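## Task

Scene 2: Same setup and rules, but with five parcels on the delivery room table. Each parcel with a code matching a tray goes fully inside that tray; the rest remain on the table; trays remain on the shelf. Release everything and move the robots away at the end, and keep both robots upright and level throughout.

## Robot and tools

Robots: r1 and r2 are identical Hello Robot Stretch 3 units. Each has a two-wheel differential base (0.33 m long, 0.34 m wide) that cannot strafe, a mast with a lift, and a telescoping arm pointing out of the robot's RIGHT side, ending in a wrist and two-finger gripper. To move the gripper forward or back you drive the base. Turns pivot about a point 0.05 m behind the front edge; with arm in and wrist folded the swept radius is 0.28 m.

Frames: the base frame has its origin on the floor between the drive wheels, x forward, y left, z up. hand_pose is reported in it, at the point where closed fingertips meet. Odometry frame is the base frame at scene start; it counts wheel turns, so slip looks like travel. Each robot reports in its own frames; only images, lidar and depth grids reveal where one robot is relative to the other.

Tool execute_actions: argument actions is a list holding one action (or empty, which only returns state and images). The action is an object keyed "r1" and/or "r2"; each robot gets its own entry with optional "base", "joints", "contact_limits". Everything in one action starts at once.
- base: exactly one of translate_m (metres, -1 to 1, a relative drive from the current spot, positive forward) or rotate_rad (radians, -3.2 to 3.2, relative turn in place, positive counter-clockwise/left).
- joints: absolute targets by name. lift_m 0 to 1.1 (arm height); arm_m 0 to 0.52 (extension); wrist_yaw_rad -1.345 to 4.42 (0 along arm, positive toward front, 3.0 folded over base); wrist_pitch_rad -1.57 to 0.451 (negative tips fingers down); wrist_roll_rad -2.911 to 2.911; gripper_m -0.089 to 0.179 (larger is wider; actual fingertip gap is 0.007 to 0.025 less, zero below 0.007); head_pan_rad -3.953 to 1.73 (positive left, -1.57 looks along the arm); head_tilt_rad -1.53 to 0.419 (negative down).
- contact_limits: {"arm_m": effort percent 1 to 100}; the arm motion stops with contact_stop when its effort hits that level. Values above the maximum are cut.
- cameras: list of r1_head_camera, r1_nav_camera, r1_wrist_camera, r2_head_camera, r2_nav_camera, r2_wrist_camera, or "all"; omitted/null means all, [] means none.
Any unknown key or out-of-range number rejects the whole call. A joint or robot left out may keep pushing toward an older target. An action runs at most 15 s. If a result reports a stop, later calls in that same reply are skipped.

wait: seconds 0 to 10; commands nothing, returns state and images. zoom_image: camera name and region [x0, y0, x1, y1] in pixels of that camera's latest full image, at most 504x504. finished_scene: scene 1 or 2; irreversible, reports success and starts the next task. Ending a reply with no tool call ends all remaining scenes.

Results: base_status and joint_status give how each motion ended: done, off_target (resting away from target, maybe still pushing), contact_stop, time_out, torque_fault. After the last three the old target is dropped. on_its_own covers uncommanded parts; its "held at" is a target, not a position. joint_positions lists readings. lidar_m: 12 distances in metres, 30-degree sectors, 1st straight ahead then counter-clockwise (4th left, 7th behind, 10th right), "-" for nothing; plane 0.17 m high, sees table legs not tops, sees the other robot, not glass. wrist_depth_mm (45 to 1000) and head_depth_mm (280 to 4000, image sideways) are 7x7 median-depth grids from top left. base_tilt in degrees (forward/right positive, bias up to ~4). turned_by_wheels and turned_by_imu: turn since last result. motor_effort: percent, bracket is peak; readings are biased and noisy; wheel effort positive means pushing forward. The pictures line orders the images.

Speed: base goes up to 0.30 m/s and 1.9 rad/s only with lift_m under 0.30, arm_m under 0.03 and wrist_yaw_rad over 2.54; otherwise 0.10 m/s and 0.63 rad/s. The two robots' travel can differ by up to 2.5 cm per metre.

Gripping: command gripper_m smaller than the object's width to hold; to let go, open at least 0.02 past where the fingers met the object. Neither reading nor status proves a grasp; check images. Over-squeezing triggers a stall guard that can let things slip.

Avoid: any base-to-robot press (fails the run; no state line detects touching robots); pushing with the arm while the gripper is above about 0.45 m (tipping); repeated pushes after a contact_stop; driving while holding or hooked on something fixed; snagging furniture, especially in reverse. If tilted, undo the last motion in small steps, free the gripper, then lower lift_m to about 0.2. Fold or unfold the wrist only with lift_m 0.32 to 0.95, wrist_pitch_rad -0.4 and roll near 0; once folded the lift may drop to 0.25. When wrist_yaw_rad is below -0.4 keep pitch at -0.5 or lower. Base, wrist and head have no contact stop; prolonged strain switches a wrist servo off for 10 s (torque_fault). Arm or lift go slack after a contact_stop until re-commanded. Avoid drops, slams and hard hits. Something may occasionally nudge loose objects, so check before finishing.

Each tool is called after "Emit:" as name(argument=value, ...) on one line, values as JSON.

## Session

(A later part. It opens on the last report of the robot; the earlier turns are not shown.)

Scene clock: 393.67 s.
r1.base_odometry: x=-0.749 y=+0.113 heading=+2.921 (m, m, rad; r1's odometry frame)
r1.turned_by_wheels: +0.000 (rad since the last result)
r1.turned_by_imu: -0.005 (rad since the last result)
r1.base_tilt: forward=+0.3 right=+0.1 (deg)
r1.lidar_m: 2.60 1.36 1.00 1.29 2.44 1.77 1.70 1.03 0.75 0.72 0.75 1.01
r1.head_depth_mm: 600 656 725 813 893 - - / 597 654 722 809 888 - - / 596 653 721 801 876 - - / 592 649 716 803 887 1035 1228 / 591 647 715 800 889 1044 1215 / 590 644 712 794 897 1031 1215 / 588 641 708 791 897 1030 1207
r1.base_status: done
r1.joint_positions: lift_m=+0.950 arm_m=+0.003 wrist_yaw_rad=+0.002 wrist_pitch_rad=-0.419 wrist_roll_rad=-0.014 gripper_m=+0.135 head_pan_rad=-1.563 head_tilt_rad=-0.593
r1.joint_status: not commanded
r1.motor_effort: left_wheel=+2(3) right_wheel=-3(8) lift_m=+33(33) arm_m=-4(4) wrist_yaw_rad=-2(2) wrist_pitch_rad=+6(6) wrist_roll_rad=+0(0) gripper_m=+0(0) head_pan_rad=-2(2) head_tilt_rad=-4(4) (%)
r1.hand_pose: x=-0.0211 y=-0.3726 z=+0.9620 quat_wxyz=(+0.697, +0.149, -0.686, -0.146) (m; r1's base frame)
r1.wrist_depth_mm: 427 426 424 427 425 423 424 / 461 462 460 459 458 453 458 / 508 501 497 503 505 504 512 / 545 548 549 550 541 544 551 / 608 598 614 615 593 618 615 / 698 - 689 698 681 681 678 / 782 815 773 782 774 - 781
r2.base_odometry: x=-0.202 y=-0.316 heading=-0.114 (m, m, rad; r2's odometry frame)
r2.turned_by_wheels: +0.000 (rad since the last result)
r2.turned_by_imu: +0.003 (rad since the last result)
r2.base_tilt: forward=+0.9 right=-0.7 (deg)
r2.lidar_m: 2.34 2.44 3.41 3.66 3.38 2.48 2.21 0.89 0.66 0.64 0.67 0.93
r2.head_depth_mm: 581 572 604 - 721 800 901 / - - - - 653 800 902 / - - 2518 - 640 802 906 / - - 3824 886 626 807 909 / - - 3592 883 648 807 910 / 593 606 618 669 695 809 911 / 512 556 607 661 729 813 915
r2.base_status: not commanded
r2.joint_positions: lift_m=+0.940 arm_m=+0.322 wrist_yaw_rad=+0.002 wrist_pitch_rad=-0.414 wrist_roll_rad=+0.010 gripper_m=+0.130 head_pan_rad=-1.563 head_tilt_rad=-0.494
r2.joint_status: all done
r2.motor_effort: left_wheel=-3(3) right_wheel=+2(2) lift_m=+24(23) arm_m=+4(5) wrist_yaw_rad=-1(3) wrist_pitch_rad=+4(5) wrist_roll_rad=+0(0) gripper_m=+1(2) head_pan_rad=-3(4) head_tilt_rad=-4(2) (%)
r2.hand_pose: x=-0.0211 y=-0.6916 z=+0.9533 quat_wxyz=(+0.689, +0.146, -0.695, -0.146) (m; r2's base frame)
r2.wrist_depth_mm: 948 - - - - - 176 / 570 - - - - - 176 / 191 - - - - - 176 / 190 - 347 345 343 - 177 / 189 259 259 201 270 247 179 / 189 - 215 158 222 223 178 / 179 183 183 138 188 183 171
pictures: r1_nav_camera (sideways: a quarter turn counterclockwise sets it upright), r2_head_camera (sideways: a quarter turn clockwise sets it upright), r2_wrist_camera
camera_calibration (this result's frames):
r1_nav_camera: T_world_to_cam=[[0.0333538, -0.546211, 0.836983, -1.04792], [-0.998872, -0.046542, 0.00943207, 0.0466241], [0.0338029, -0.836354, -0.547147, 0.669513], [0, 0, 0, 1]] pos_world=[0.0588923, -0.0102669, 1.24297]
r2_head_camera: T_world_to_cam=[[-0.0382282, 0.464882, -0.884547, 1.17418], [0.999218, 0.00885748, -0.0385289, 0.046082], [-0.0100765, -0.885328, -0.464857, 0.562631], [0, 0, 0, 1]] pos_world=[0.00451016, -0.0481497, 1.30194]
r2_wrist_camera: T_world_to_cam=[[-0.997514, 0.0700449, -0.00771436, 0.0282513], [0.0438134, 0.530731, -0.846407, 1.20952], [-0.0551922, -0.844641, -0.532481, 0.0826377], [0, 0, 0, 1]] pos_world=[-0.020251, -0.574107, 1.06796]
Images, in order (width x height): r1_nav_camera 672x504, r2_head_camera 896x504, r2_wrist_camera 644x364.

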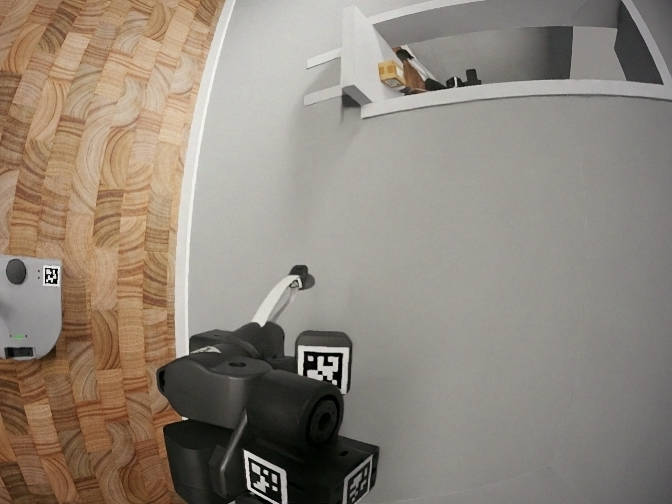

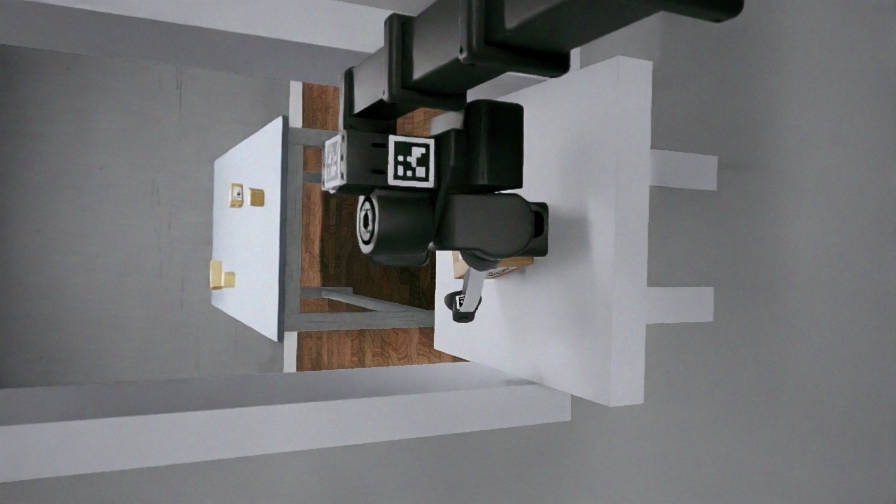

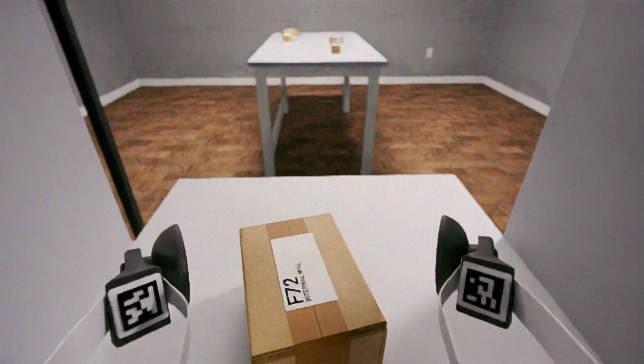

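Emit:
execute_actions(actions=[{"r1":{"base":{"rotate_rad":1.59}},"r2":{"joints":{"lift_m":0.912}}}], cameras=["r2_wrist_camera","r2_head_camera","r1_nav_camera"])

Scene clock: 399.53 s.
r1.base_odometry: x=-0.749 y=+0.113 heading=-1.772 (m, m, rad; r1's odometry frame)
r1.turned_by_wheels: +1.590 (rad since the last result)
r1.turned_by_imu: +1.566 (rad since the last result)
r1.base_tilt: forward=+0.3 right=+0.0 (deg)
r1.lidar_m: 1.34 2.42 1.77 1.71 1.02 0.75 0.72 0.75 1.03 2.74 1.36 1.00
r1.head_depth_mm: 2156 2171 2231 2205 1955 - - / 2730 2963 3067 2418 1978 - - / 2706 2959 3186 2403 2007 - - / 2697 2959 3158 2443 1956 1553 1279 / 2700 2963 3164 2440 1942 1542 1311 / 2673 2990 3138 2445 1881 1543 1312 / 2659 2921 3171 2452 1891 1562 1315
r1.base_status: done
r1.joint_positions: lift_m=+0.950 arm_m=+0.003 wrist_yaw_rad=+0.002 wrist_pitch_rad=-0.419 wrist_roll_rad=-0.014 gripper_m=+0.135 head_pan_rad=-1.563 head_tilt_rad=-0.593
r1.joint_status: not commanded
r1.motor_effort: left_wheel=-4(7) right_wheel=+4(7) lift_m=+33(33) arm_m=-3(3) wrist_yaw_rad=-2(2) wrist_pitch_rad=+6(6) wrist_roll_rad=+0(0) gripper_m=+0(0) head_pan_rad=-2(2) head_tilt_rad=-3(4) (%)
r1.hand_pose: x=-0.0211 y=-0.3726 z=+0.9620 quat_wxyz=(+0.697, +0.149, -0.686, -0.146) (m; r1's base frame)
r1.wrist_depth_mm: - - - - - - 839 / - - - - - - 896 / - - - - - - 832 / - - - - - - 823 / - - - - - - 801 / - - - - - - 806 / - - - - - - 818
r2.base_odometry: x=-0.202 y=-0.316 heading=-0.114 (m, m, rad; r2's odometry frame)
r2.turned_by_wheels: +0.000 (rad since the last result)
r2.turned_by_imu: +0.001 (rad since the last result)
r2.base_tilt: forward=+0.8 right=-0.8 (deg)
r2.lidar_m: 2.35 2.45 3.43 3.68 3.36 2.49 2.21 0.89 0.66 0.64 0.67 0.93
r2.head_depth_mm: 582 573 606 636 - 806 908 / - - 3914 - 629 802 904 / - - 2521 - 626 801 906 / - - 3827 3020 625 804 908 / - - 3529 884 647 808 910 / 593 605 619 667 696 810 912 / 513 557 606 661 728 811 917
r2.base_status: not commanded
r2.joint_positions: lift_m=+0.912 arm_m=+0.322 wrist_yaw_rad=+0.002 wrist_pitch_rad=-0.414 wrist_roll_rad=+0.010 gripper_m=+0.130 head_pan_rad=-1.563 head_tilt_rad=-0.494
r2.joint_status: all done
r2.motor_effort: left_wheel=-3(3) right_wheel=+2(2) lift_m=+18(19) arm_m=+3(4) wrist_yaw_rad=-2(3) wrist_pitch_rad=+5(5) wrist_roll_rad=+0(0) gripper_m=+1(1) head_pan_rad=-4(5) head_tilt_rad=-2(3) (%)
r2.hand_pose: x=-0.0211 y=-0.6916 z=+0.9257 quat_wxyz=(+0.689, +0.146, -0.695, -0.146) (m; r2's base frame)
r2.wrist_depth_mm: - - - - - - 175 / - - - - - - 176 / 191 - - - - - 176 / 190 310 290 292 292 274 177 / 189 227 209 150 227 227 178 / 180 - 174 124 180 193 174 / 163 153 154 130 154 154 159
pictures: r1_nav_camera (sideways: a quarter turn counterclockwise sets it upright), r2_head_camera (sideways: a quarter turn clockwise sets it upright), r2_wrist_camera
camera_calibration (this result's frames):
r1_nav_camera: T_world_to_cam=[[0.0333534, -0.546218, 0.836979, -1.04792], [-0.998872, -0.0465412, 0.00943175, 0.0466246], [0.0338022, -0.836349, -0.547154, 0.669522], [0, 0, 0, 1]] pos_world=[0.0588922, -0.0102665, 1.24297]
r2_head_camera: T_world_to_cam=[[-0.0382281, 0.464882, -0.884547, 1.17418], [0.999218, 0.00885735, -0.0385289, 0.046082], [-0.0100766, -0.885328, -0.464857, 0.562631], [0, 0, 0, 1]] pos_world=[0.00451015, -0.0481497, 1.30194]
r2_wrist_camera: T_world_to_cam=[[-0.997514, 0.0700449, -0.00771442, 0.0280386], [0.0438135, 0.530731, -0.846407, 1.18615], [-0.0551922, -0.844641, -0.532481, 0.0679336], [0, 0, 0, 1]] pos_world=[-0.020251, -0.574111, 1.04035]
Images, in order (width x height): r1_nav_camera 672x504, r2_head_camera 896x504, r2_wrist_camera 644x364.

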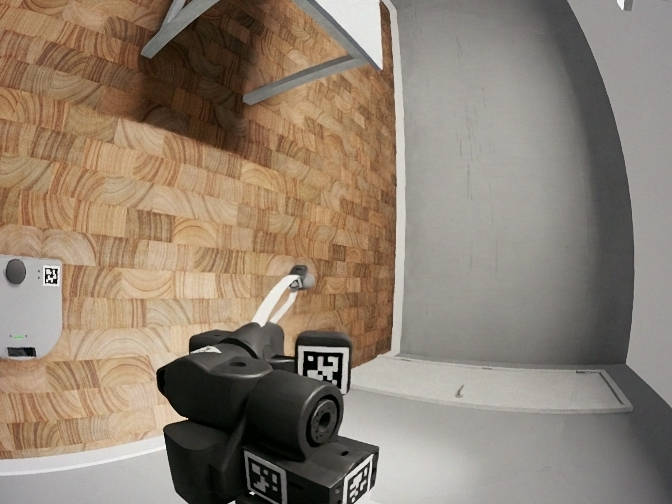

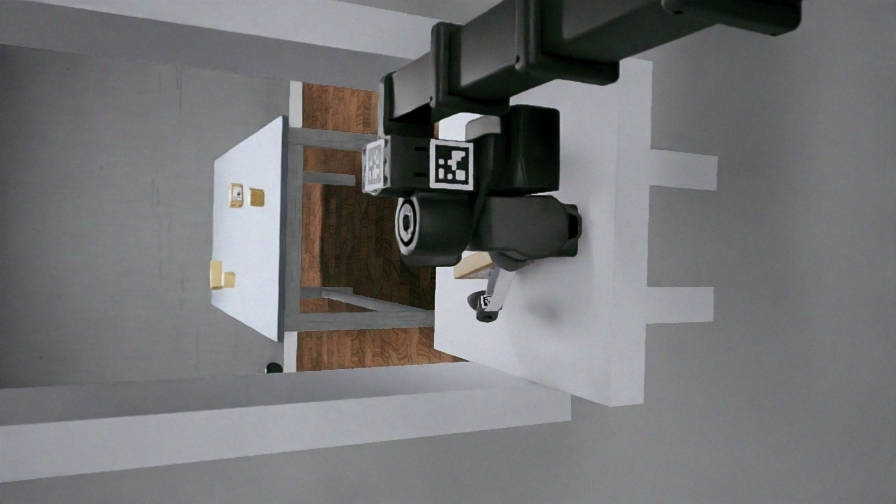

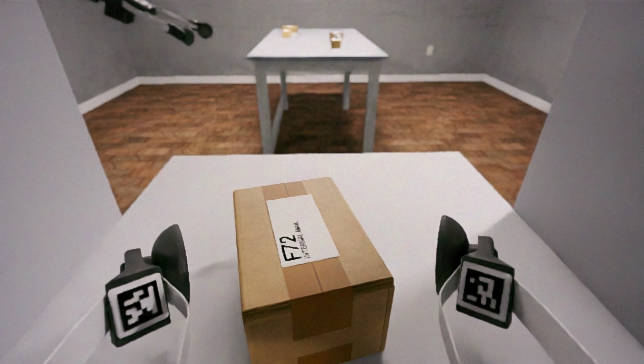

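Emit:
execute_actions(actions=[{"r1":{"base":{"translate_m":1.0},"joints":{"lift_m":0.9}},"r2":{"joints":{"gripper_m":0.053}}}], cameras=["r2_wrist_camera","r2_head_camera","r1_nav_camera"])

Scene clock: 415.10 s.
r1.base_odometry: x=-0.949 y=-0.867 heading=-1.772 (m, m, rad; r1's odometry frame)
r1.turned_by_wheels: +0.000 (rad since the last result)
r1.turned_by_imu: +0.004 (rad since the last result)
r1.base_tilt: forward=+0.3 right=+0.0 (deg)
r1.lidar_m: 1.38 2.40 1.76 1.70 1.77 1.78 1.72 1.79 2.46 0.34 0.36 0.50
r1.head_depth_mm: 2724 2993 3220 2420 1878 1594 - / 2710 3013 3192 2421 1872 1500 - / 2706 2945 3195 2221 799 - - / 2682 2998 3201 990 773 648 524 / 2700 2977 3187 996 773 619 538 / 2709 2934 3163 933 776 633 538 / 2711 2947 3222 998 779 636 539
r1.base_status: done
r1.joint_positions: lift_m=+0.900 arm_m=+0.003 wrist_yaw_rad=+0.002 wrist_pitch_rad=-0.419 wrist_roll_rad=-0.014 gripper_m=+0.135 head_pan_rad=-1.563 head_tilt_rad=-0.593
r1.joint_status: all done
r1.motor_effort: left_wheel=-4(5) right_wheel=+3(7) lift_m=+18(31) arm_m=-3(4) wrist_yaw_rad=-2(2) wrist_pitch_rad=+6(6) wrist_roll_rad=+0(0) gripper_m=+0(0) head_pan_rad=-2(2) head_tilt_rad=-4(4) (%)
r1.hand_pose: x=-0.0211 y=-0.3726 z=+0.9127 quat_wxyz=(+0.697, +0.149, -0.686, -0.146) (m; r1's base frame)
r1.wrist_depth_mm: - - - - - - - / - - - - - - - / 588 606 587 646 - - - / 459 469 480 499 - - - / 379 400 392 397 - - - / 322 - 333 337 - - - / 276 274 288 290 - - -
r2.base_odometry: x=-0.202 y=-0.316 heading=-0.114 (m, m, rad; r2's odometry frame)
r2.turned_by_wheels: +0.000 (rad since the last result)
r2.turned_by_imu: +0.003 (rad since the last result)
r2.base_tilt: forward=+0.8 right=-0.6 (deg)
r2.lidar_m: 2.34 2.45 3.42 3.67 3.37 2.49 2.22 0.89 0.66 0.64 0.67 0.93
r2.head_depth_mm: 581 574 604 635 - 806 908 / - - 3911 - 630 802 903 / - - 2500 - 627 804 905 / - - 3812 3083 624 805 907 / - - 3575 883 648 807 911 / 593 605 618 667 696 807 912 / 513 556 604 661 730 812 916
r2.base_status: not commanded
r2.joint_positions: lift_m=+0.912 arm_m=+0.322 wrist_yaw_rad=+0.002 wrist_pitch_rad=-0.414 wrist_roll_rad=+0.010 gripper_m=+0.053 head_pan_rad=-1.563 head_tilt_rad=-0.494
r2.joint_status: all done
r2.motor_effort: left_wheel=-3(3) right_wheel=+2(2) lift_m=+18(18) arm_m=+4(3) wrist_yaw_rad=-2(2) wrist_pitch_rad=+4(5) wrist_roll_rad=+0(0) gripper_m=-8(83) head_pan_rad=-3(4) head_tilt_rad=-3(3) (%)
r2.hand_pose: x=-0.0211 y=-0.6916 z=+0.9257 quat_wxyz=(+0.689, +0.146, -0.695, -0.146) (m; r2's base frame)
r2.wrist_depth_mm: - - - - - - 176 / - - - - - - 176 / 191 - - - - - 177 / 190 307 290 292 291 276 177 / 190 227 164 150 237 227 177 / 179 187 122 124 127 186 174 / 159 158 149 130 154 158 158
pictures: r1_nav_camera (sideways: a quarter turn counterclockwise sets it upright), r2_head_camera (sideways: a quarter turn clockwise sets it upright), r2_wrist_camera
camera_calibration (this result's frames):
r1_nav_camera: T_world_to_cam=[[0.0333532, -0.546218, 0.836979, -1.04792], [-0.998872, -0.0465408, 0.00943175, 0.0466246], [0.0338019, -0.836349, -0.547154, 0.669522], [0, 0, 0, 1]] pos_world=[0.0588922, -0.0102665, 1.24297]
r2_head_camera: T_world_to_cam=[[-0.0382282, 0.464882, -0.884547, 1.17418], [0.999218, 0.00885759, -0.0385289, 0.046082], [-0.0100764, -0.885328, -0.464857, 0.562631], [0, 0, 0, 1]] pos_world=[0.00451017, -0.0481497, 1.30194]
r2_wrist_camera: T_world_to_cam=[[-0.997514, 0.0700439, -0.0077055, 0.0280289], [0.0438087, 0.530782, -0.846375, 1.18614], [-0.0551935, -0.844609, -0.532531, 0.0680008], [0, 0, 0, 1]] pos_world=[-0.0202507, -0.574111, 1.04035]
Images, in order (width x height): r1_nav_camera 672x504, r2_head_camera 896x504, r2_wrist_camera 644x364.

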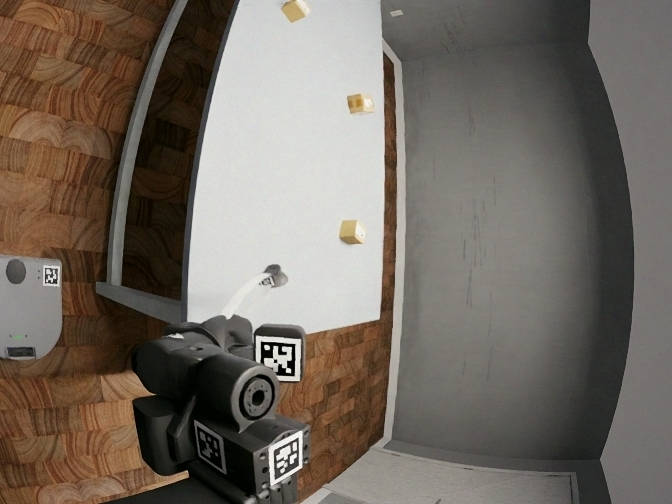

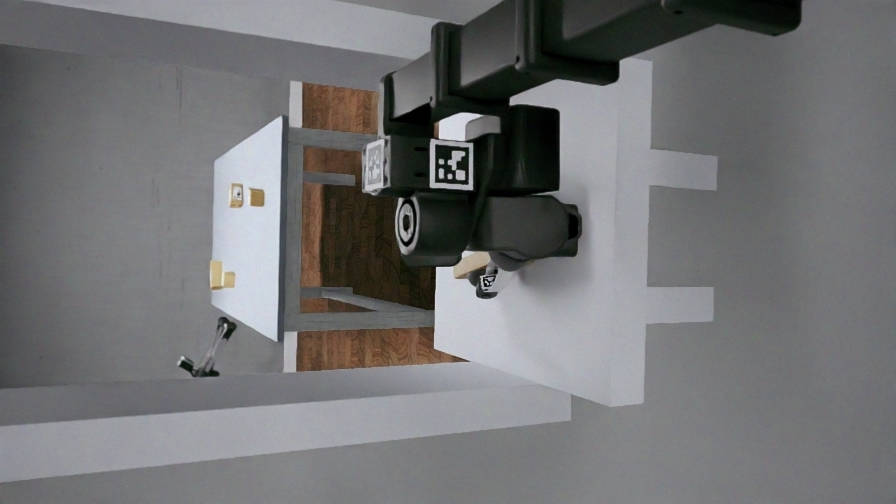

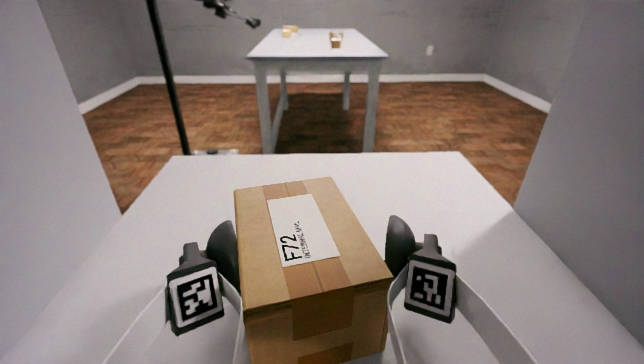

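Emit:
execute_actions(actions=[{"r1":{"base":{"translate_m":0.6},"joints":{"lift_m":0.87}},"r2":{"joints":{"gripper_m":0.046}}}], cameras=["r2_wrist_camera","r1_head_camera","r1_nav_camera","r1_wrist_camera"])

Scene clock: 425.97 s.
r1.base_odometry: x=-1.069 y=-1.455 heading=-1.772 (m, m, rad; r1's odometry frame)
r1.turned_by_wheels: +0.000 (rad since the last result)
r1.turned_by_imu: +0.002 (rad since the last result)
r1.base_tilt: forward=+0.3 right=+0.1 (deg)
r1.lidar_m: 2.02 2.10 1.76 1.70 1.77 2.40 2.32 0.50 0.37 0.35 0.37 0.51
r1.head_depth_mm: 2714 2999 3200 983 766 629 - / 2741 2970 3206 989 767 646 558 / 2734 2988 3167 987 771 667 - / 2699 2950 3224 937 772 649 548 / 2695 2983 3162 998 772 651 537 / 2714 2966 3191 998 776 619 537 / 2715 2931 3184 1002 779 622 538
r1.base_status: done
r1.joint_positions: lift_m=+0.870 arm_m=+0.003 wrist_yaw_rad=+0.002 wrist_pitch_rad=-0.419 wrist_roll_rad=-0.014 gripper_m=+0.135 head_pan_rad=-1.563 head_tilt_rad=-0.593
r1.joint_status: all done
r1.motor_effort: left_wheel=-4(5) right_wheel=+3(7) lift_m=+17(19) arm_m=-3(3) wrist_yaw_rad=-1(2) wrist_pitch_rad=+6(6) wrist_roll_rad=+0(0) gripper_m=+1(0) head_pan_rad=-2(2) head_tilt_rad=-4(4) (%)
r1.hand_pose: x=-0.0211 y=-0.3726 z=+0.8828 quat_wxyz=(+0.697, +0.149, -0.686, -0.146) (m; r1's base frame)
r1.wrist_depth_mm: - - - - - - - / 735 762 790 - - - - / 529 534 549 562 583 592 609 / 415 416 430 435 446 457 472 / 319 290 345 356 363 372 377 / 293 - 292 298 301 323 316 / 244 247 254 259 259 - 266
r2.base_odometry: x=-0.202 y=-0.316 heading=-0.114 (m, m, rad; r2's odometry frame)
r2.turned_by_wheels: +0.000 (rad since the last result)
r2.turned_by_imu: +0.003 (rad since the last result)
r2.base_tilt: forward=+0.9 right=-0.7 (deg)
r2.lidar_m: 2.34 2.44 3.40 3.69 3.37 2.49 2.21 0.89 0.66 0.64 0.67 0.93
r2.head_depth_mm: 580 573 604 635 - 805 909 / - - 3865 - 630 800 903 / - - 2506 - 626 803 904 / - - 3814 3102 625 806 907 / - - 3570 882 648 807 910 / 594 605 618 667 696 809 915 / 513 556 606 661 727 811 917
r2.base_status: not commanded
r2.joint_positions: lift_m=+0.912 arm_m=+0.322 wrist_yaw_rad=+0.002 wrist_pitch_rad=-0.414 wrist_roll_rad=+0.010 gripper_m=+0.046 head_pan_rad=-1.563 head_tilt_rad=-0.494
r2.joint_status: all done
r2.motor_effort: left_wheel=-3(3) right_wheel=+2(2) lift_m=+18(18) arm_m=+4(3) wrist_yaw_rad=-2(2) wrist_pitch_rad=+4(5) wrist_roll_rad=+0(0) gripper_m=-9(47) head_pan_rad=-4(3) head_tilt_rad=-3(2) (%)
r2.hand_pose: x=-0.0211 y=-0.6916 z=+0.9257 quat_wxyz=(+0.689, +0.146, -0.695, -0.146) (m; r2's base frame)
r2.wrist_depth_mm: - - - - - - 175 / - - - - - - 176 / 191 - - - - - 177 / 190 307 291 290 291 275 177 / 189 227 163 149 237 227 178 / 180 187 123 124 128 186 175 / 159 158 149 130 154 158 157
pictures: r1_head_camera (sideways: a quarter turn clockwise sets it upright), r1_nav_camera (sideways: a quarter turn counterclockwise sets it upright), r1_wrist_camera, r2_wrist_camera
camera_calibration (this result's frames):
r1_head_camera: T_world_to_cam=[[0.0273765, 0.544735, -0.838161, 1.1166], [0.999574, -0.0234183, 0.0174288, -0.0237664], [-0.0101342, -0.838281, -0.545144, 0.664341], [0, 0, 0, 1]] pos_world=[-0.0000797366, -0.0519023, 1.29846]
r1_nav_camera: T_world_to_cam=[[0.0333532, -0.546218, 0.836979, -1.04792], [-0.998872, -0.0465407, 0.00943175, 0.0466246], [0.0338018, -0.836349, -0.547154, 0.669522], [0, 0, 0, 1]] pos_world=[0.0588922, -0.0102665, 1.24297]
r1_wrist_camera: T_world_to_cam=[[-0.997155, -0.0298625, 0.069205, -0.102443], [-0.0743536, 0.540229, -0.838227, 0.978302], [-0.012355, -0.840988, -0.540912, 0.328797], [0, 0, 0, 1]] pos_world=[-0.0253488, -0.255051, 1.00498]
r2_wrist_camera: T_world_to_cam=[[-0.997514, 0.0700469, -0.00769891, 0.0280235], [0.0438085, 0.53084, -0.846339, 1.18613], [-0.0551965, -0.844572, -0.532589, 0.0680782], [0, 0, 0, 1]] pos_world=[-0.020251, -0.57411, 1.04034]
Images, in order (width x height): r1_head_camera 896x504, r1_nav_camera 672x504, r1_wrist_camera 644x364, r2_wrist_camera 644x364.

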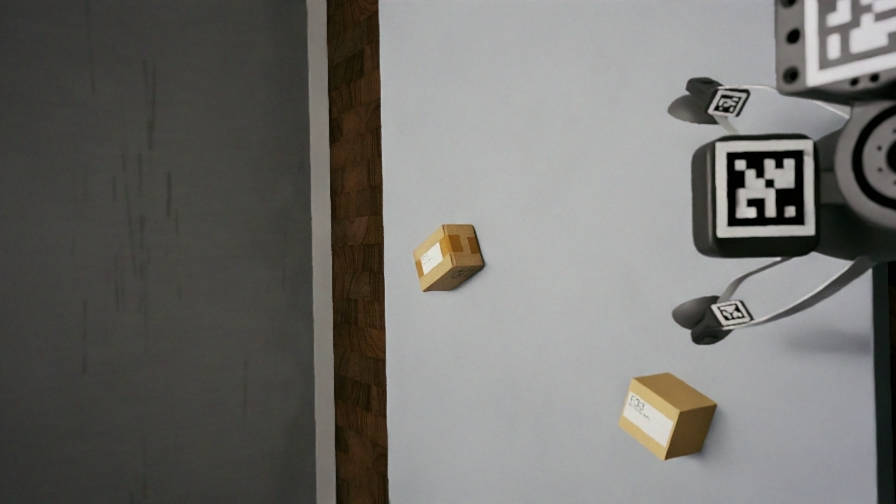

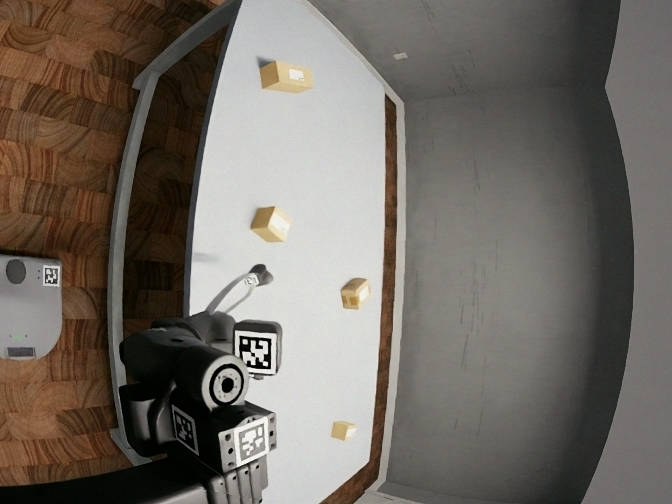

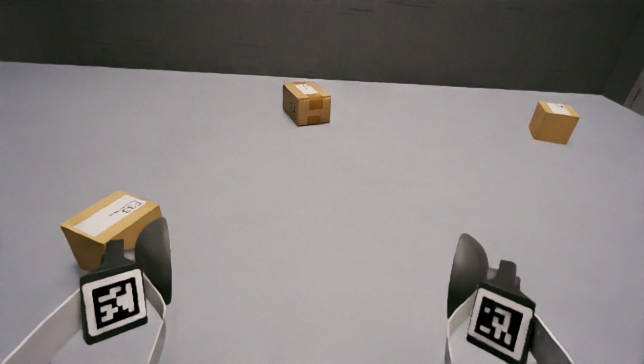

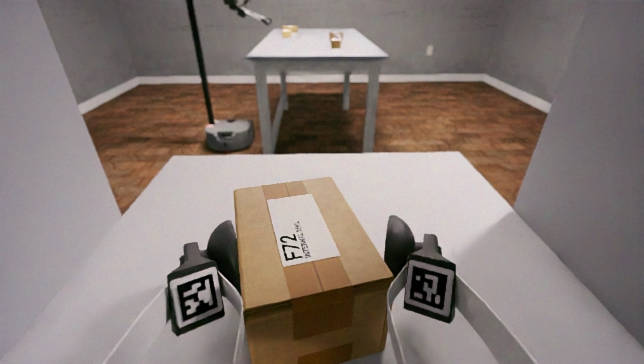

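Q4's label is visible in r1's head image. Zoom in.

Emit:
zoom_image(camera="r1_head_camera", region=[600, 360, 740, 470])

Emit:
zoom_image(camera="r1_head_camera", region=[400, 210, 500, 300])

Region (600, 360, 740, 470) of r1_head_camera's 896x504 image, scaled by 3.600, with more detail than that image has; it fills the top 396 rows of this view, and the rest is white.

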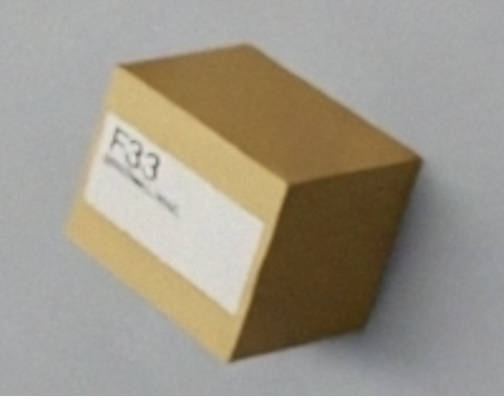

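Region (400, 210, 500, 300) of r1_head_camera's 896x504 image, scaled by 5.040, with more detail than that image has; it fills the top 454 rows of this view, and the rest is white.

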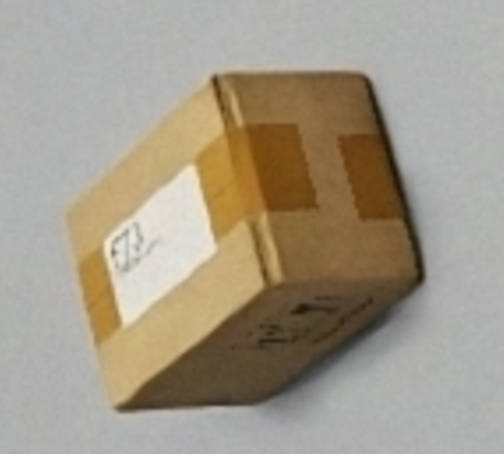

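Emit:
execute_actions(actions=[{"r1":{"joints":{"arm_m":0.42}},"r2":{"joints":{"lift_m":0.95}}}], cameras=["r2_wrist_camera","r1_wrist_camera","r2_nav_camera"])

Scene clock: 449.67 s.
r1.base_odometry: x=-1.069 y=-1.455 heading=-1.772 (m, m, rad; r1's odometry frame)
r1.turned_by_wheels: +0.000 (rad since the last result)
r1.turned_by_imu: -0.001 (rad since the last result)
r1.base_tilt: forward=+0.3 right=+0.1 (deg)
r1.lidar_m: 2.01 2.10 1.75 1.70 1.76 2.40 2.32 0.50 0.37 0.35 0.37 0.51
r1.head_depth_mm: 2686 3006 3193 1064 - 613 545 / 2752 2990 3220 927 767 630 546 / 2710 2969 3136 917 770 631 547 / 2719 2965 3187 916 774 632 537 / 2709 2982 3196 990 770 633 536 / 2719 2957 3208 995 773 617 537 / 2672 2941 3130 1002 777 621 538
r1.base_status: not commanded
r1.joint_positions: lift_m=+0.870 arm_m=+0.420 wrist_yaw_rad=+0.002 wrist_pitch_rad=-0.419 wrist_roll_rad=-0.014 gripper_m=+0.135 head_pan_rad=-1.563 head_tilt_rad=-0.593
r1.joint_status: all done
r1.motor_effort: left_wheel=-4(4) right_wheel=+3(3) lift_m=+17(17) arm_m=+4(6) wrist_yaw_rad=-2(1) wrist_pitch_rad=+6(6) wrist_roll_rad=+0(0) gripper_m=+0(0) head_pan_rad=-2(3) head_tilt_rad=-5(4) (%)
r1.hand_pose: x=-0.0211 y=-0.7888 z=+0.8828 quat_wxyz=(+0.697, +0.149, -0.686, -0.146) (m; r1's base frame)
r1.wrist_depth_mm: - - - - - - - / - - - - - - - / - - - - - - - / 408 412 428 428 446 451 - / 334 350 347 351 360 369 376 / 289 - 275 250 302 317 316 / 241 245 241 236 258 - 267
r2.base_odometry: x=-0.202 y=-0.316 heading=-0.114 (m, m, rad; r2's odometry frame)
r2.turned_by_wheels: +0.000 (rad since the last result)
r2.turned_by_imu: +0.002 (rad since the last result)
r2.base_tilt: forward=+0.9 right=-0.6 (deg)
r2.lidar_m: 2.34 2.45 3.40 3.69 3.38 2.48 2.21 0.89 0.66 0.64 0.67 0.93
r2.head_depth_mm: 580 573 597 - 726 800 900 / - - - - 654 801 903 / - - 2370 - 653 802 906 / - - 3808 1916 649 805 907 / - - 3593 883 648 809 912 / 592 606 618 669 697 809 912 / 513 556 604 662 729 810 917
r2.base_status: not commanded
r2.joint_positions: lift_m=+0.950 arm_m=+0.322 wrist_yaw_rad=+0.002 wrist_pitch_rad=-0.421 wrist_roll_rad=+0.010 gripper_m=+0.046 head_pan_rad=-1.563 head_tilt_rad=-0.494
r2.joint_status: all done
r2.motor_effort: left_wheel=-3(3) right_wheel=+2(2) lift_m=+24(26) arm_m=+3(3) wrist_yaw_rad=-2(3) wrist_pitch_rad=+7(7) wrist_roll_rad=+0(0) gripper_m=-8(10) head_pan_rad=-3(3) head_tilt_rad=-2(2) (%)
r2.hand_pose: x=-0.0211 y=-0.6907 z=+0.9617 quat_wxyz=(+0.688, +0.148, -0.694, -0.148) (m; r2's base frame)
r2.wrist_depth_mm: - - - - - - 177 / 191 - - - - - 176 / 191 - - - - - 176 / 190 - - 359 356 - 177 / 189 260 172 158 294 259 178 / 190 231 123 127 134 232 178 / 184 197 186 130 192 197 179
pictures: r1_wrist_camera, r2_nav_camera (sideways: a quarter turn counterclockwise sets it upright), r2_wrist_camera
camera_calibration (this result's frames):
r1_wrist_camera: T_world_to_cam=[[-0.997156, -0.029841, 0.069205, -0.11486], [-0.0743419, 0.54023, -0.838227, 1.20316], [-0.0123731, -0.840988, -0.540912, -0.0212517], [0, 0, 0, 1]] pos_world=[-0.0253511, -0.671286, 1.00498]
r2_nav_camera: T_world_to_cam=[[-0.0171327, -0.493918, 0.86934, -1.08536], [-0.999814, 0.000786601, -0.0192571, 0.0766472], [0.0088276, -0.869508, -0.49384, 0.594267], [0, 0, 0, 1]] pos_world=[0.052792, -0.0194173, 1.23849]
r2_wrist_camera: T_world_to_cam=[[-0.997514, 0.0700969, -0.00720555, 0.0277996], [0.0438018, 0.536704, -0.842633, 1.21664], [-0.0551987, -0.840854, -0.53844, 0.0961867], [0, 0, 0, 1]] pos_world=[-0.020251, -0.574043, 1.07717]
Images, in order (width x height): r1_wrist_camera 644x364, r2_nav_camera 672x504, r2_wrist_camera 644x364.

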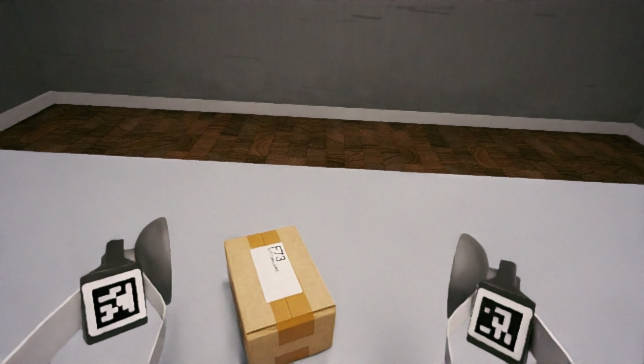

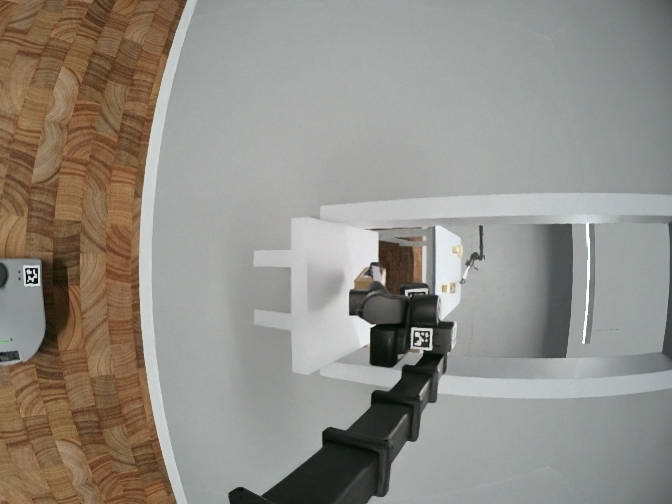

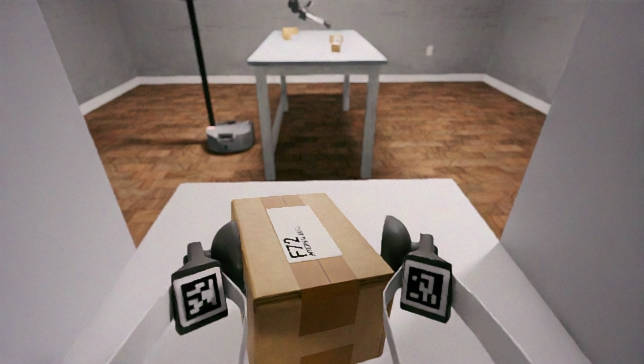

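Emit:
zoom_image(camera="r1_wrist_camera", region=[210, 215, 350, 320])

Region (210, 215, 350, 320) of r1_wrist_camera's 644x364 image, scaled by 3.600; it fills the top 378 rows of this view, and the rest is white.

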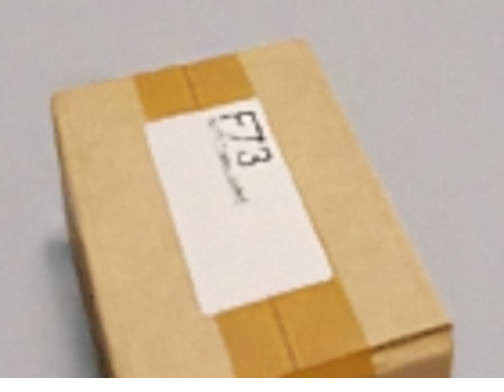

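Emit:
execute_actions(actions=[{"r1":{"base":{"translate_m":0.167},"joints":{"arm_m":0.03}},"r2":{"joints":{"arm_m":0.0}}}], cameras=["r2_wrist_camera","r1_wrist_camera","r1_head_camera"])

Scene clock: 471.50 s.
r1.base_odometry: x=-1.102 y=-1.618 heading=-1.772 (m, m, rad; r1's odometry frame)
r1.turned_by_wheels: +0.000 (rad since the last result)
r1.turned_by_imu: -0.001 (rad since the last result)
r1.base_tilt: forward=+0.3 right=+0.1 (deg)
r1.lidar_m: 1.85 1.92 1.75 1.69 1.76 2.43 2.48 0.50 0.37 0.36 0.37 0.51
r1.head_depth_mm: 2718 2977 3203 983 769 661 - / 2714 2970 3206 933 768 637 - / 2725 3012 3165 960 768 - - / 2715 2952 3218 997 770 621 536 / 2704 2965 3213 994 775 618 542 / 2713 2988 3138 1002 776 633 538 / 2682 2980 3162 1001 778 636 540
r1.base_status: done
r1.joint_positions: lift_m=+0.870 arm_m=+0.030 wrist_yaw_rad=+0.002 wrist_pitch_rad=-0.419 wrist_roll_rad=-0.014 gripper_m=+0.135 head_pan_rad=-1.563 head_tilt_rad=-0.593
r1.joint_status: all done
r1.motor_effort: left_wheel=-3(4) right_wheel=+3(9) lift_m=+17(17) arm_m=-3(5) wrist_yaw_rad=-2(2) wrist_pitch_rad=+6(6) wrist_roll_rad=+0(0) gripper_m=+0(0) head_pan_rad=-3(2) head_tilt_rad=-4(4) (%)
r1.hand_pose: x=-0.0211 y=-0.3996 z=+0.8828 quat_wxyz=(+0.697, +0.149, -0.686, -0.146) (m; r1's base frame)
r1.wrist_depth_mm: - - - - - - - / 729 755 772 - - - - / 521 524 548 570 554 600 621 / 413 418 423 435 444 457 473 / 338 349 348 334 364 371 375 / 293 - 291 266 305 320 314 / 243 245 253 257 260 - 269
r2.base_odometry: x=-0.202 y=-0.316 heading=-0.114 (m, m, rad; r2's odometry frame)
r2.turned_by_wheels: +0.000 (rad since the last result)
r2.turned_by_imu: +0.002 (rad since the last result)
r2.base_tilt: forward=+0.9 right=-0.8 (deg)
r2.lidar_m: 2.34 2.45 3.41 3.68 3.37 2.48 2.21 0.89 0.66 0.64 0.67 0.93
r2.head_depth_mm: 581 573 605 649 710 768 - / - - 3869 809 654 789 - / - - 3648 891 651 - - / - - 3851 886 650 - - / - - 3590 885 649 810 914 / 593 604 618 667 696 809 913 / 513 556 606 661 729 810 915
r2.base_status: not commanded
r2.joint_positions: lift_m=+0.950 arm_m=+0.000 wrist_yaw_rad=+0.002 wrist_pitch_rad=-0.422 wrist_roll_rad=+0.010 gripper_m=+0.046 head_pan_rad=-1.563 head_tilt_rad=-0.494
r2.joint_status: all done
r2.motor_effort: left_wheel=-3(3) right_wheel=+2(2) lift_m=+25(24) arm_m=-4(5) wrist_yaw_rad=-1(2) wrist_pitch_rad=+7(7) wrist_roll_rad=+0(0) gripper_m=-8(9) head_pan_rad=-3(4) head_tilt_rad=-2(3) (%)
r2.hand_pose: x=-0.0212 y=-0.3691 z=+0.9615 quat_wxyz=(+0.688, +0.148, -0.694, -0.149) (m; r2's base frame)
r2.wrist_depth_mm: 344 345 - - 471 355 363 / 372 372 - - 471 388 389 / 399 407 461 492 433 422 426 / 438 439 361 363 360 460 471 / 487 491 172 159 353 516 524 / 539 545 123 127 134 587 586 / 619 620 613 130 650 667 684
pictures: r1_head_camera (sideways: a quarter turn clockwise sets it upright), r1_wrist_camera, r2_wrist_camera
camera_calibration (this result's frames):
r1_head_camera: T_world_to_cam=[[0.0273819, 0.544748, -0.838153, 1.11659], [0.999574, -0.0234286, 0.0174283, -0.0237658], [-0.0101427, -0.838273, -0.545157, 0.664358], [0, 0, 0, 1]] pos_world=[-0.0000802567, -0.0519022, 1.29846]
r1_wrist_camera: T_world_to_cam=[[-0.997156, -0.0298347, 0.0692049, -0.103246], [-0.0743385, 0.540231, -0.838227, 0.992916], [-0.0123783, -0.840988, -0.540912, 0.306045], [0, 0, 0, 1]] pos_world=[-0.0253518, -0.282104, 1.00498]
r2_wrist_camera: T_world_to_cam=[[-0.997511, 0.0701451, -0.00714816, 0.00520702], [0.0438235, 0.537375, -0.842204, 1.04371], [-0.0552353, -0.840421, -0.539111, 0.367326], [0, 0, 0, 1]] pos_world=[-0.0202556, -0.25252, 1.07708]
Images, in order (width x height): r1_head_camera 896x504, r1_wrist_camera 644x364, r2_wrist_camera 644x364.

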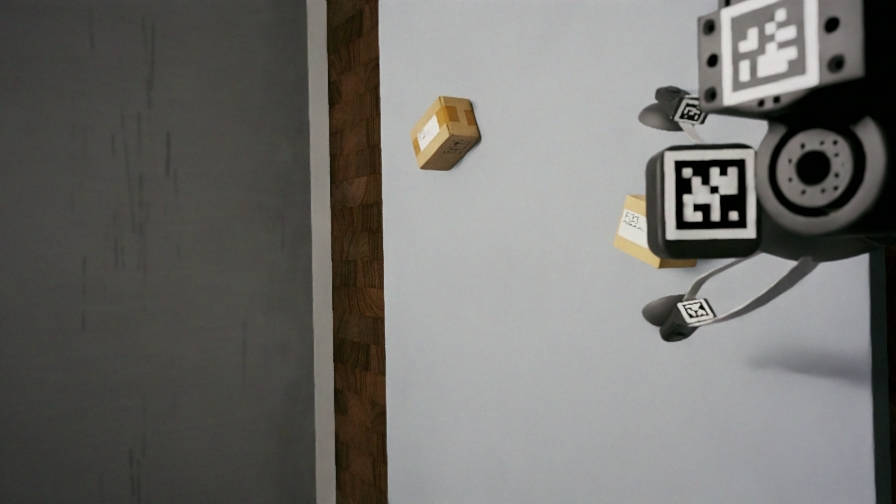

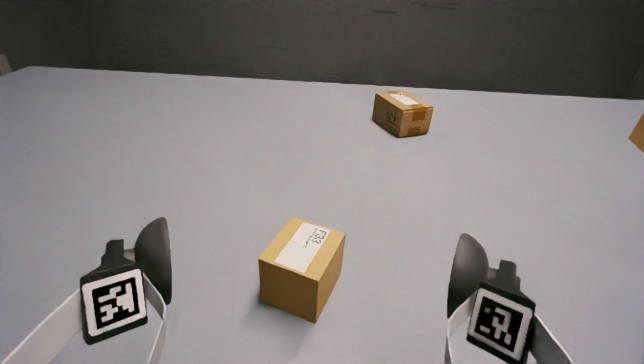

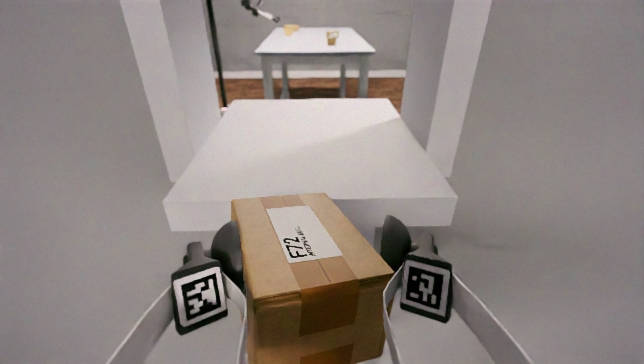

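Emit:
zoom_image(camera="r1_wrist_camera", region=[245, 205, 365, 325])

Region (245, 205, 365, 325) of r1_wrist_camera's 644x364 image, scaled by 4.200.

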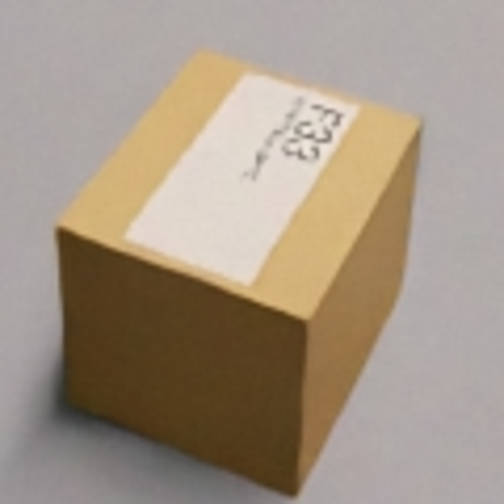

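Emit:
execute_actions(actions=[{"r1":{"base":{"translate_m":0.075},"joints":{"wrist_yaw_rad":-0.33,"head_pan_rad":-1.0,"head_tilt_rad":-0.72}},"r2":{"base":{"rotate_rad":1.585},"joints":{"wrist_yaw_rad":2.7,"lift_m":0.29}}}], cameras=["r2_wrist_camera","r1_wrist_camera","r1_head_camera","r2_nav_camera"])

Scene clock: 491.23 s.
r1.base_odometry: x=-1.117 y=-1.692 heading=-1.773 (m, m, rad; r1's odometry frame)
r1.turned_by_wheels: +0.000 (rad since the last result)
r1.turned_by_imu: -0.001 (rad since the last result)
r1.base_tilt: forward=+0.3 right=+0.1 (deg)
r1.lidar_m: 1.77 1.85 1.75 1.69 1.77 2.43 2.56 0.50 0.37 0.36 0.37 0.51
r1.head_depth_mm: 2800 3079 1063 832 679 576 1161 / 2930 3196 1066 832 680 576 1206 / 3085 3306 1069 830 664 589 1231 / 3085 3345 1069 832 666 619 1230 / 2628 2899 2645 831 681 1382 1168 / 2349 2529 2590 837 701 1364 1185 / 2103 2235 2363 837 743 1361 1224
r1.base_status: done
r1.joint_positions: lift_m=+0.870 arm_m=+0.030 wrist_yaw_rad=-0.327 wrist_pitch_rad=-0.419 wrist_roll_rad=-0.014 gripper_m=+0.135 head_pan_rad=-1.007 head_tilt_rad=-0.711
r1.joint_status: all done
r1.motor_effort: left_wheel=-4(4) right_wheel=+3(8) lift_m=+17(17) arm_m=-3(3) wrist_yaw_rad=-3(2) wrist_pitch_rad=+6(6) wrist_roll_rad=+0(0) gripper_m=+0(0) head_pan_rad=+3(29) head_tilt_rad=-5(19) (%)
r1.hand_pose: x=-0.0935 y=-0.3877 z=+0.8828 quat_wxyz=(+0.664, +0.035, -0.701, -0.258) (m; r1's base frame)
r1.wrist_depth_mm: - - - - - - - / - - - 826 847 907 - / 518 538 568 569 593 599 643 / 411 417 428 439 449 461 475 / 333 352 334 346 362 372 377 / 292 - 276 290 304 320 313 / 244 245 254 258 263 - 268
r2.base_odometry: x=-0.202 y=-0.316 heading=+1.470 (m, m, rad; r2's odometry frame)
r2.turned_by_wheels: +1.585 (rad since the last result)
r2.turned_by_imu: +1.574 (rad since the last result)
r2.base_tilt: forward=+0.8 right=-0.7 (deg)
r2.lidar_m: 3.68 3.34 2.48 2.17 0.89 0.66 0.64 0.67 0.94 2.35 2.45 3.43
r2.head_depth_mm: 1962 2082 2192 2162 1980 1667 1372 / 1987 2128 2310 2493 2106 1659 1369 / 1975 2144 2322 2478 2100 1662 1368 / 1984 2144 2299 2496 2106 1658 1364 / 1980 2132 2331 2482 2082 1650 1363 / 1991 2139 2321 2504 2089 1646 1362 / 1992 2147 2334 2514 2071 1643 1357
r2.base_status: done
r2.joint_positions: lift_m=+0.290 arm_m=+0.000 wrist_yaw_rad=+2.697 wrist_pitch_rad=-0.422 wrist_roll_rad=+0.010 gripper_m=+0.046 head_pan_rad=-1.563 head_tilt_rad=-0.494
r2.joint_status: all done
r2.motor_effort: left_wheel=-3(8) right_wheel=+2(5) lift_m=+18(21) arm_m=-4(4) wrist_yaw_rad=+3(7) wrist_pitch_rad=+7(7) wrist_roll_rad=+1(1) gripper_m=-8(8) head_pan_rad=-3(4) head_tilt_rad=-4(3) (%)
r2.hand_pose: x=+0.0750 y=+0.0569 z=+0.3019 quat_wxyz=(+0.297, +0.710, -0.009, +0.638) (m; r2's base frame)
r2.wrist_depth_mm: - - - - - - - / - - - - - - - / - - - - - - - / 840 838 839 833 830 832 825 / 667 659 172 159 687 654 656 / - 541 123 127 134 535 534 / - 472 120 130 447 453 453
pictures: r1_head_camera (sideways: a quarter turn clockwise sets it upright), r1_wrist_camera, r2_nav_camera (sideways: a quarter turn counterclockwise sets it upright), r2_wrist_camera
camera_calibration (this result's frames):
r1_head_camera: T_world_to_cam=[[-0.315, 0.557444, -0.768135, 1.0274], [0.862361, 0.50611, 0.0136486, -0.0180056], [0.396369, -0.65811, -0.640143, 0.785448], [0, 0, 0, 1]] pos_world=[0.0278304, -0.0466919, 1.29222]
r1_wrist_camera: T_world_to_cam=[[-0.953484, 0.293391, 0.0692052, -0.0456314], [0.103885, 0.535335, -0.838227, 0.995868], [-0.282976, -0.792047, -0.540912, 0.308841], [0, 0, 0, 1]] pos_world=[-0.0595698, -0.275118, 1.00498]
r2_nav_camera: T_world_to_cam=[[-0.0171421, -0.493918, 0.869339, -1.08536], [-0.999814, 0.000805691, -0.0192571, 0.0766472], [0.00881101, -0.869508, -0.49384, 0.594268], [0, 0, 0, 1]] pos_world=[0.0527916, -0.0194182, 1.23849]
r2_wrist_camera: T_world_to_cam=[[0.869575, -0.493749, -0.00713085, -0.041452], [-0.271483, -0.465966, -0.842124, 0.335736], [0.412475, 0.734226, -0.539237, 0.250399], [0, 0, 0, 1]] pos_world=[0.0239094, -0.0478742, 0.41746]
Images, in order (width x height): r1_head_camera 896x504, r1_wrist_camera 644x364, r2_nav_camera 672x504, r2_wrist_camera 644x364.

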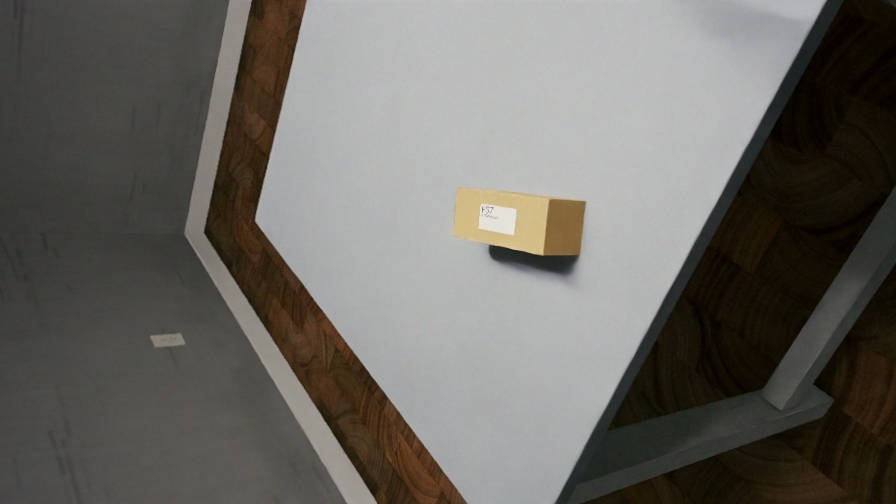

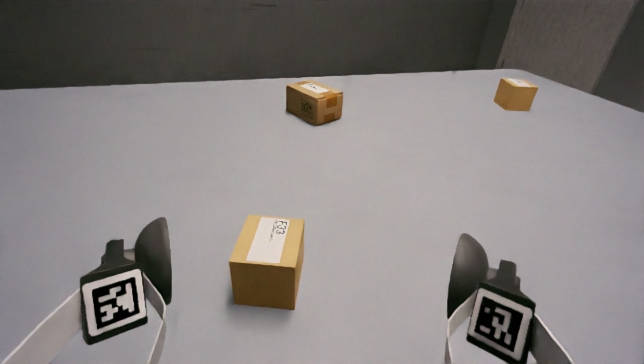

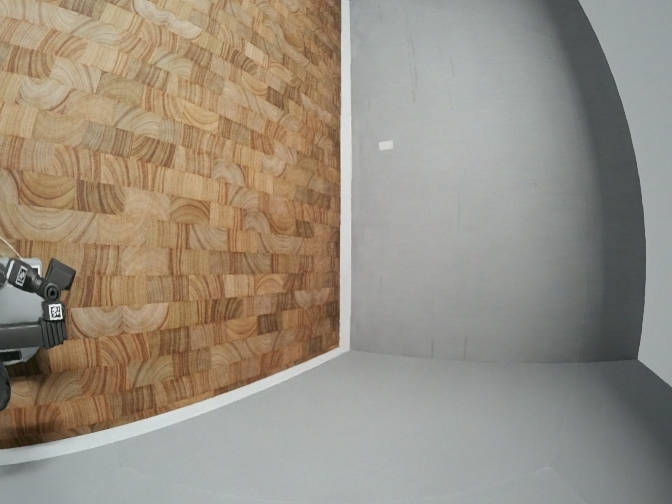

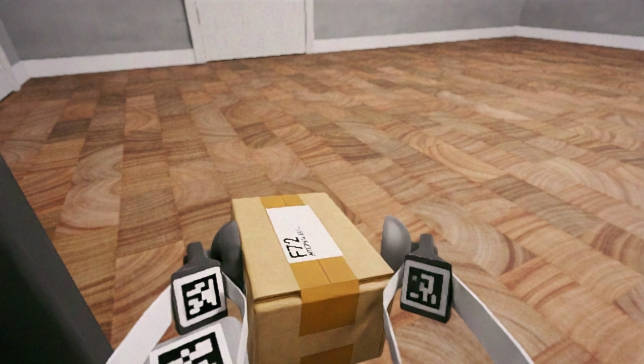

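Emit:
zoom_image(camera="r1_head_camera", region=[450, 180, 590, 265])

Region (450, 180, 590, 265) of r1_head_camera's 896x504 image, scaled by 3.600, with more detail than that image has; it fills the top 306 rows of this view, and the rest is white.

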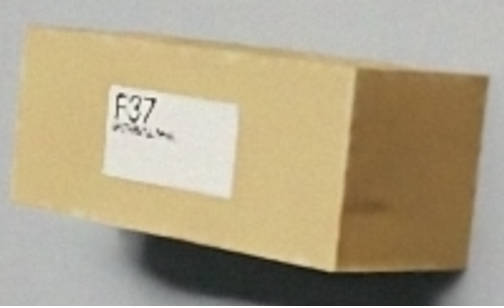

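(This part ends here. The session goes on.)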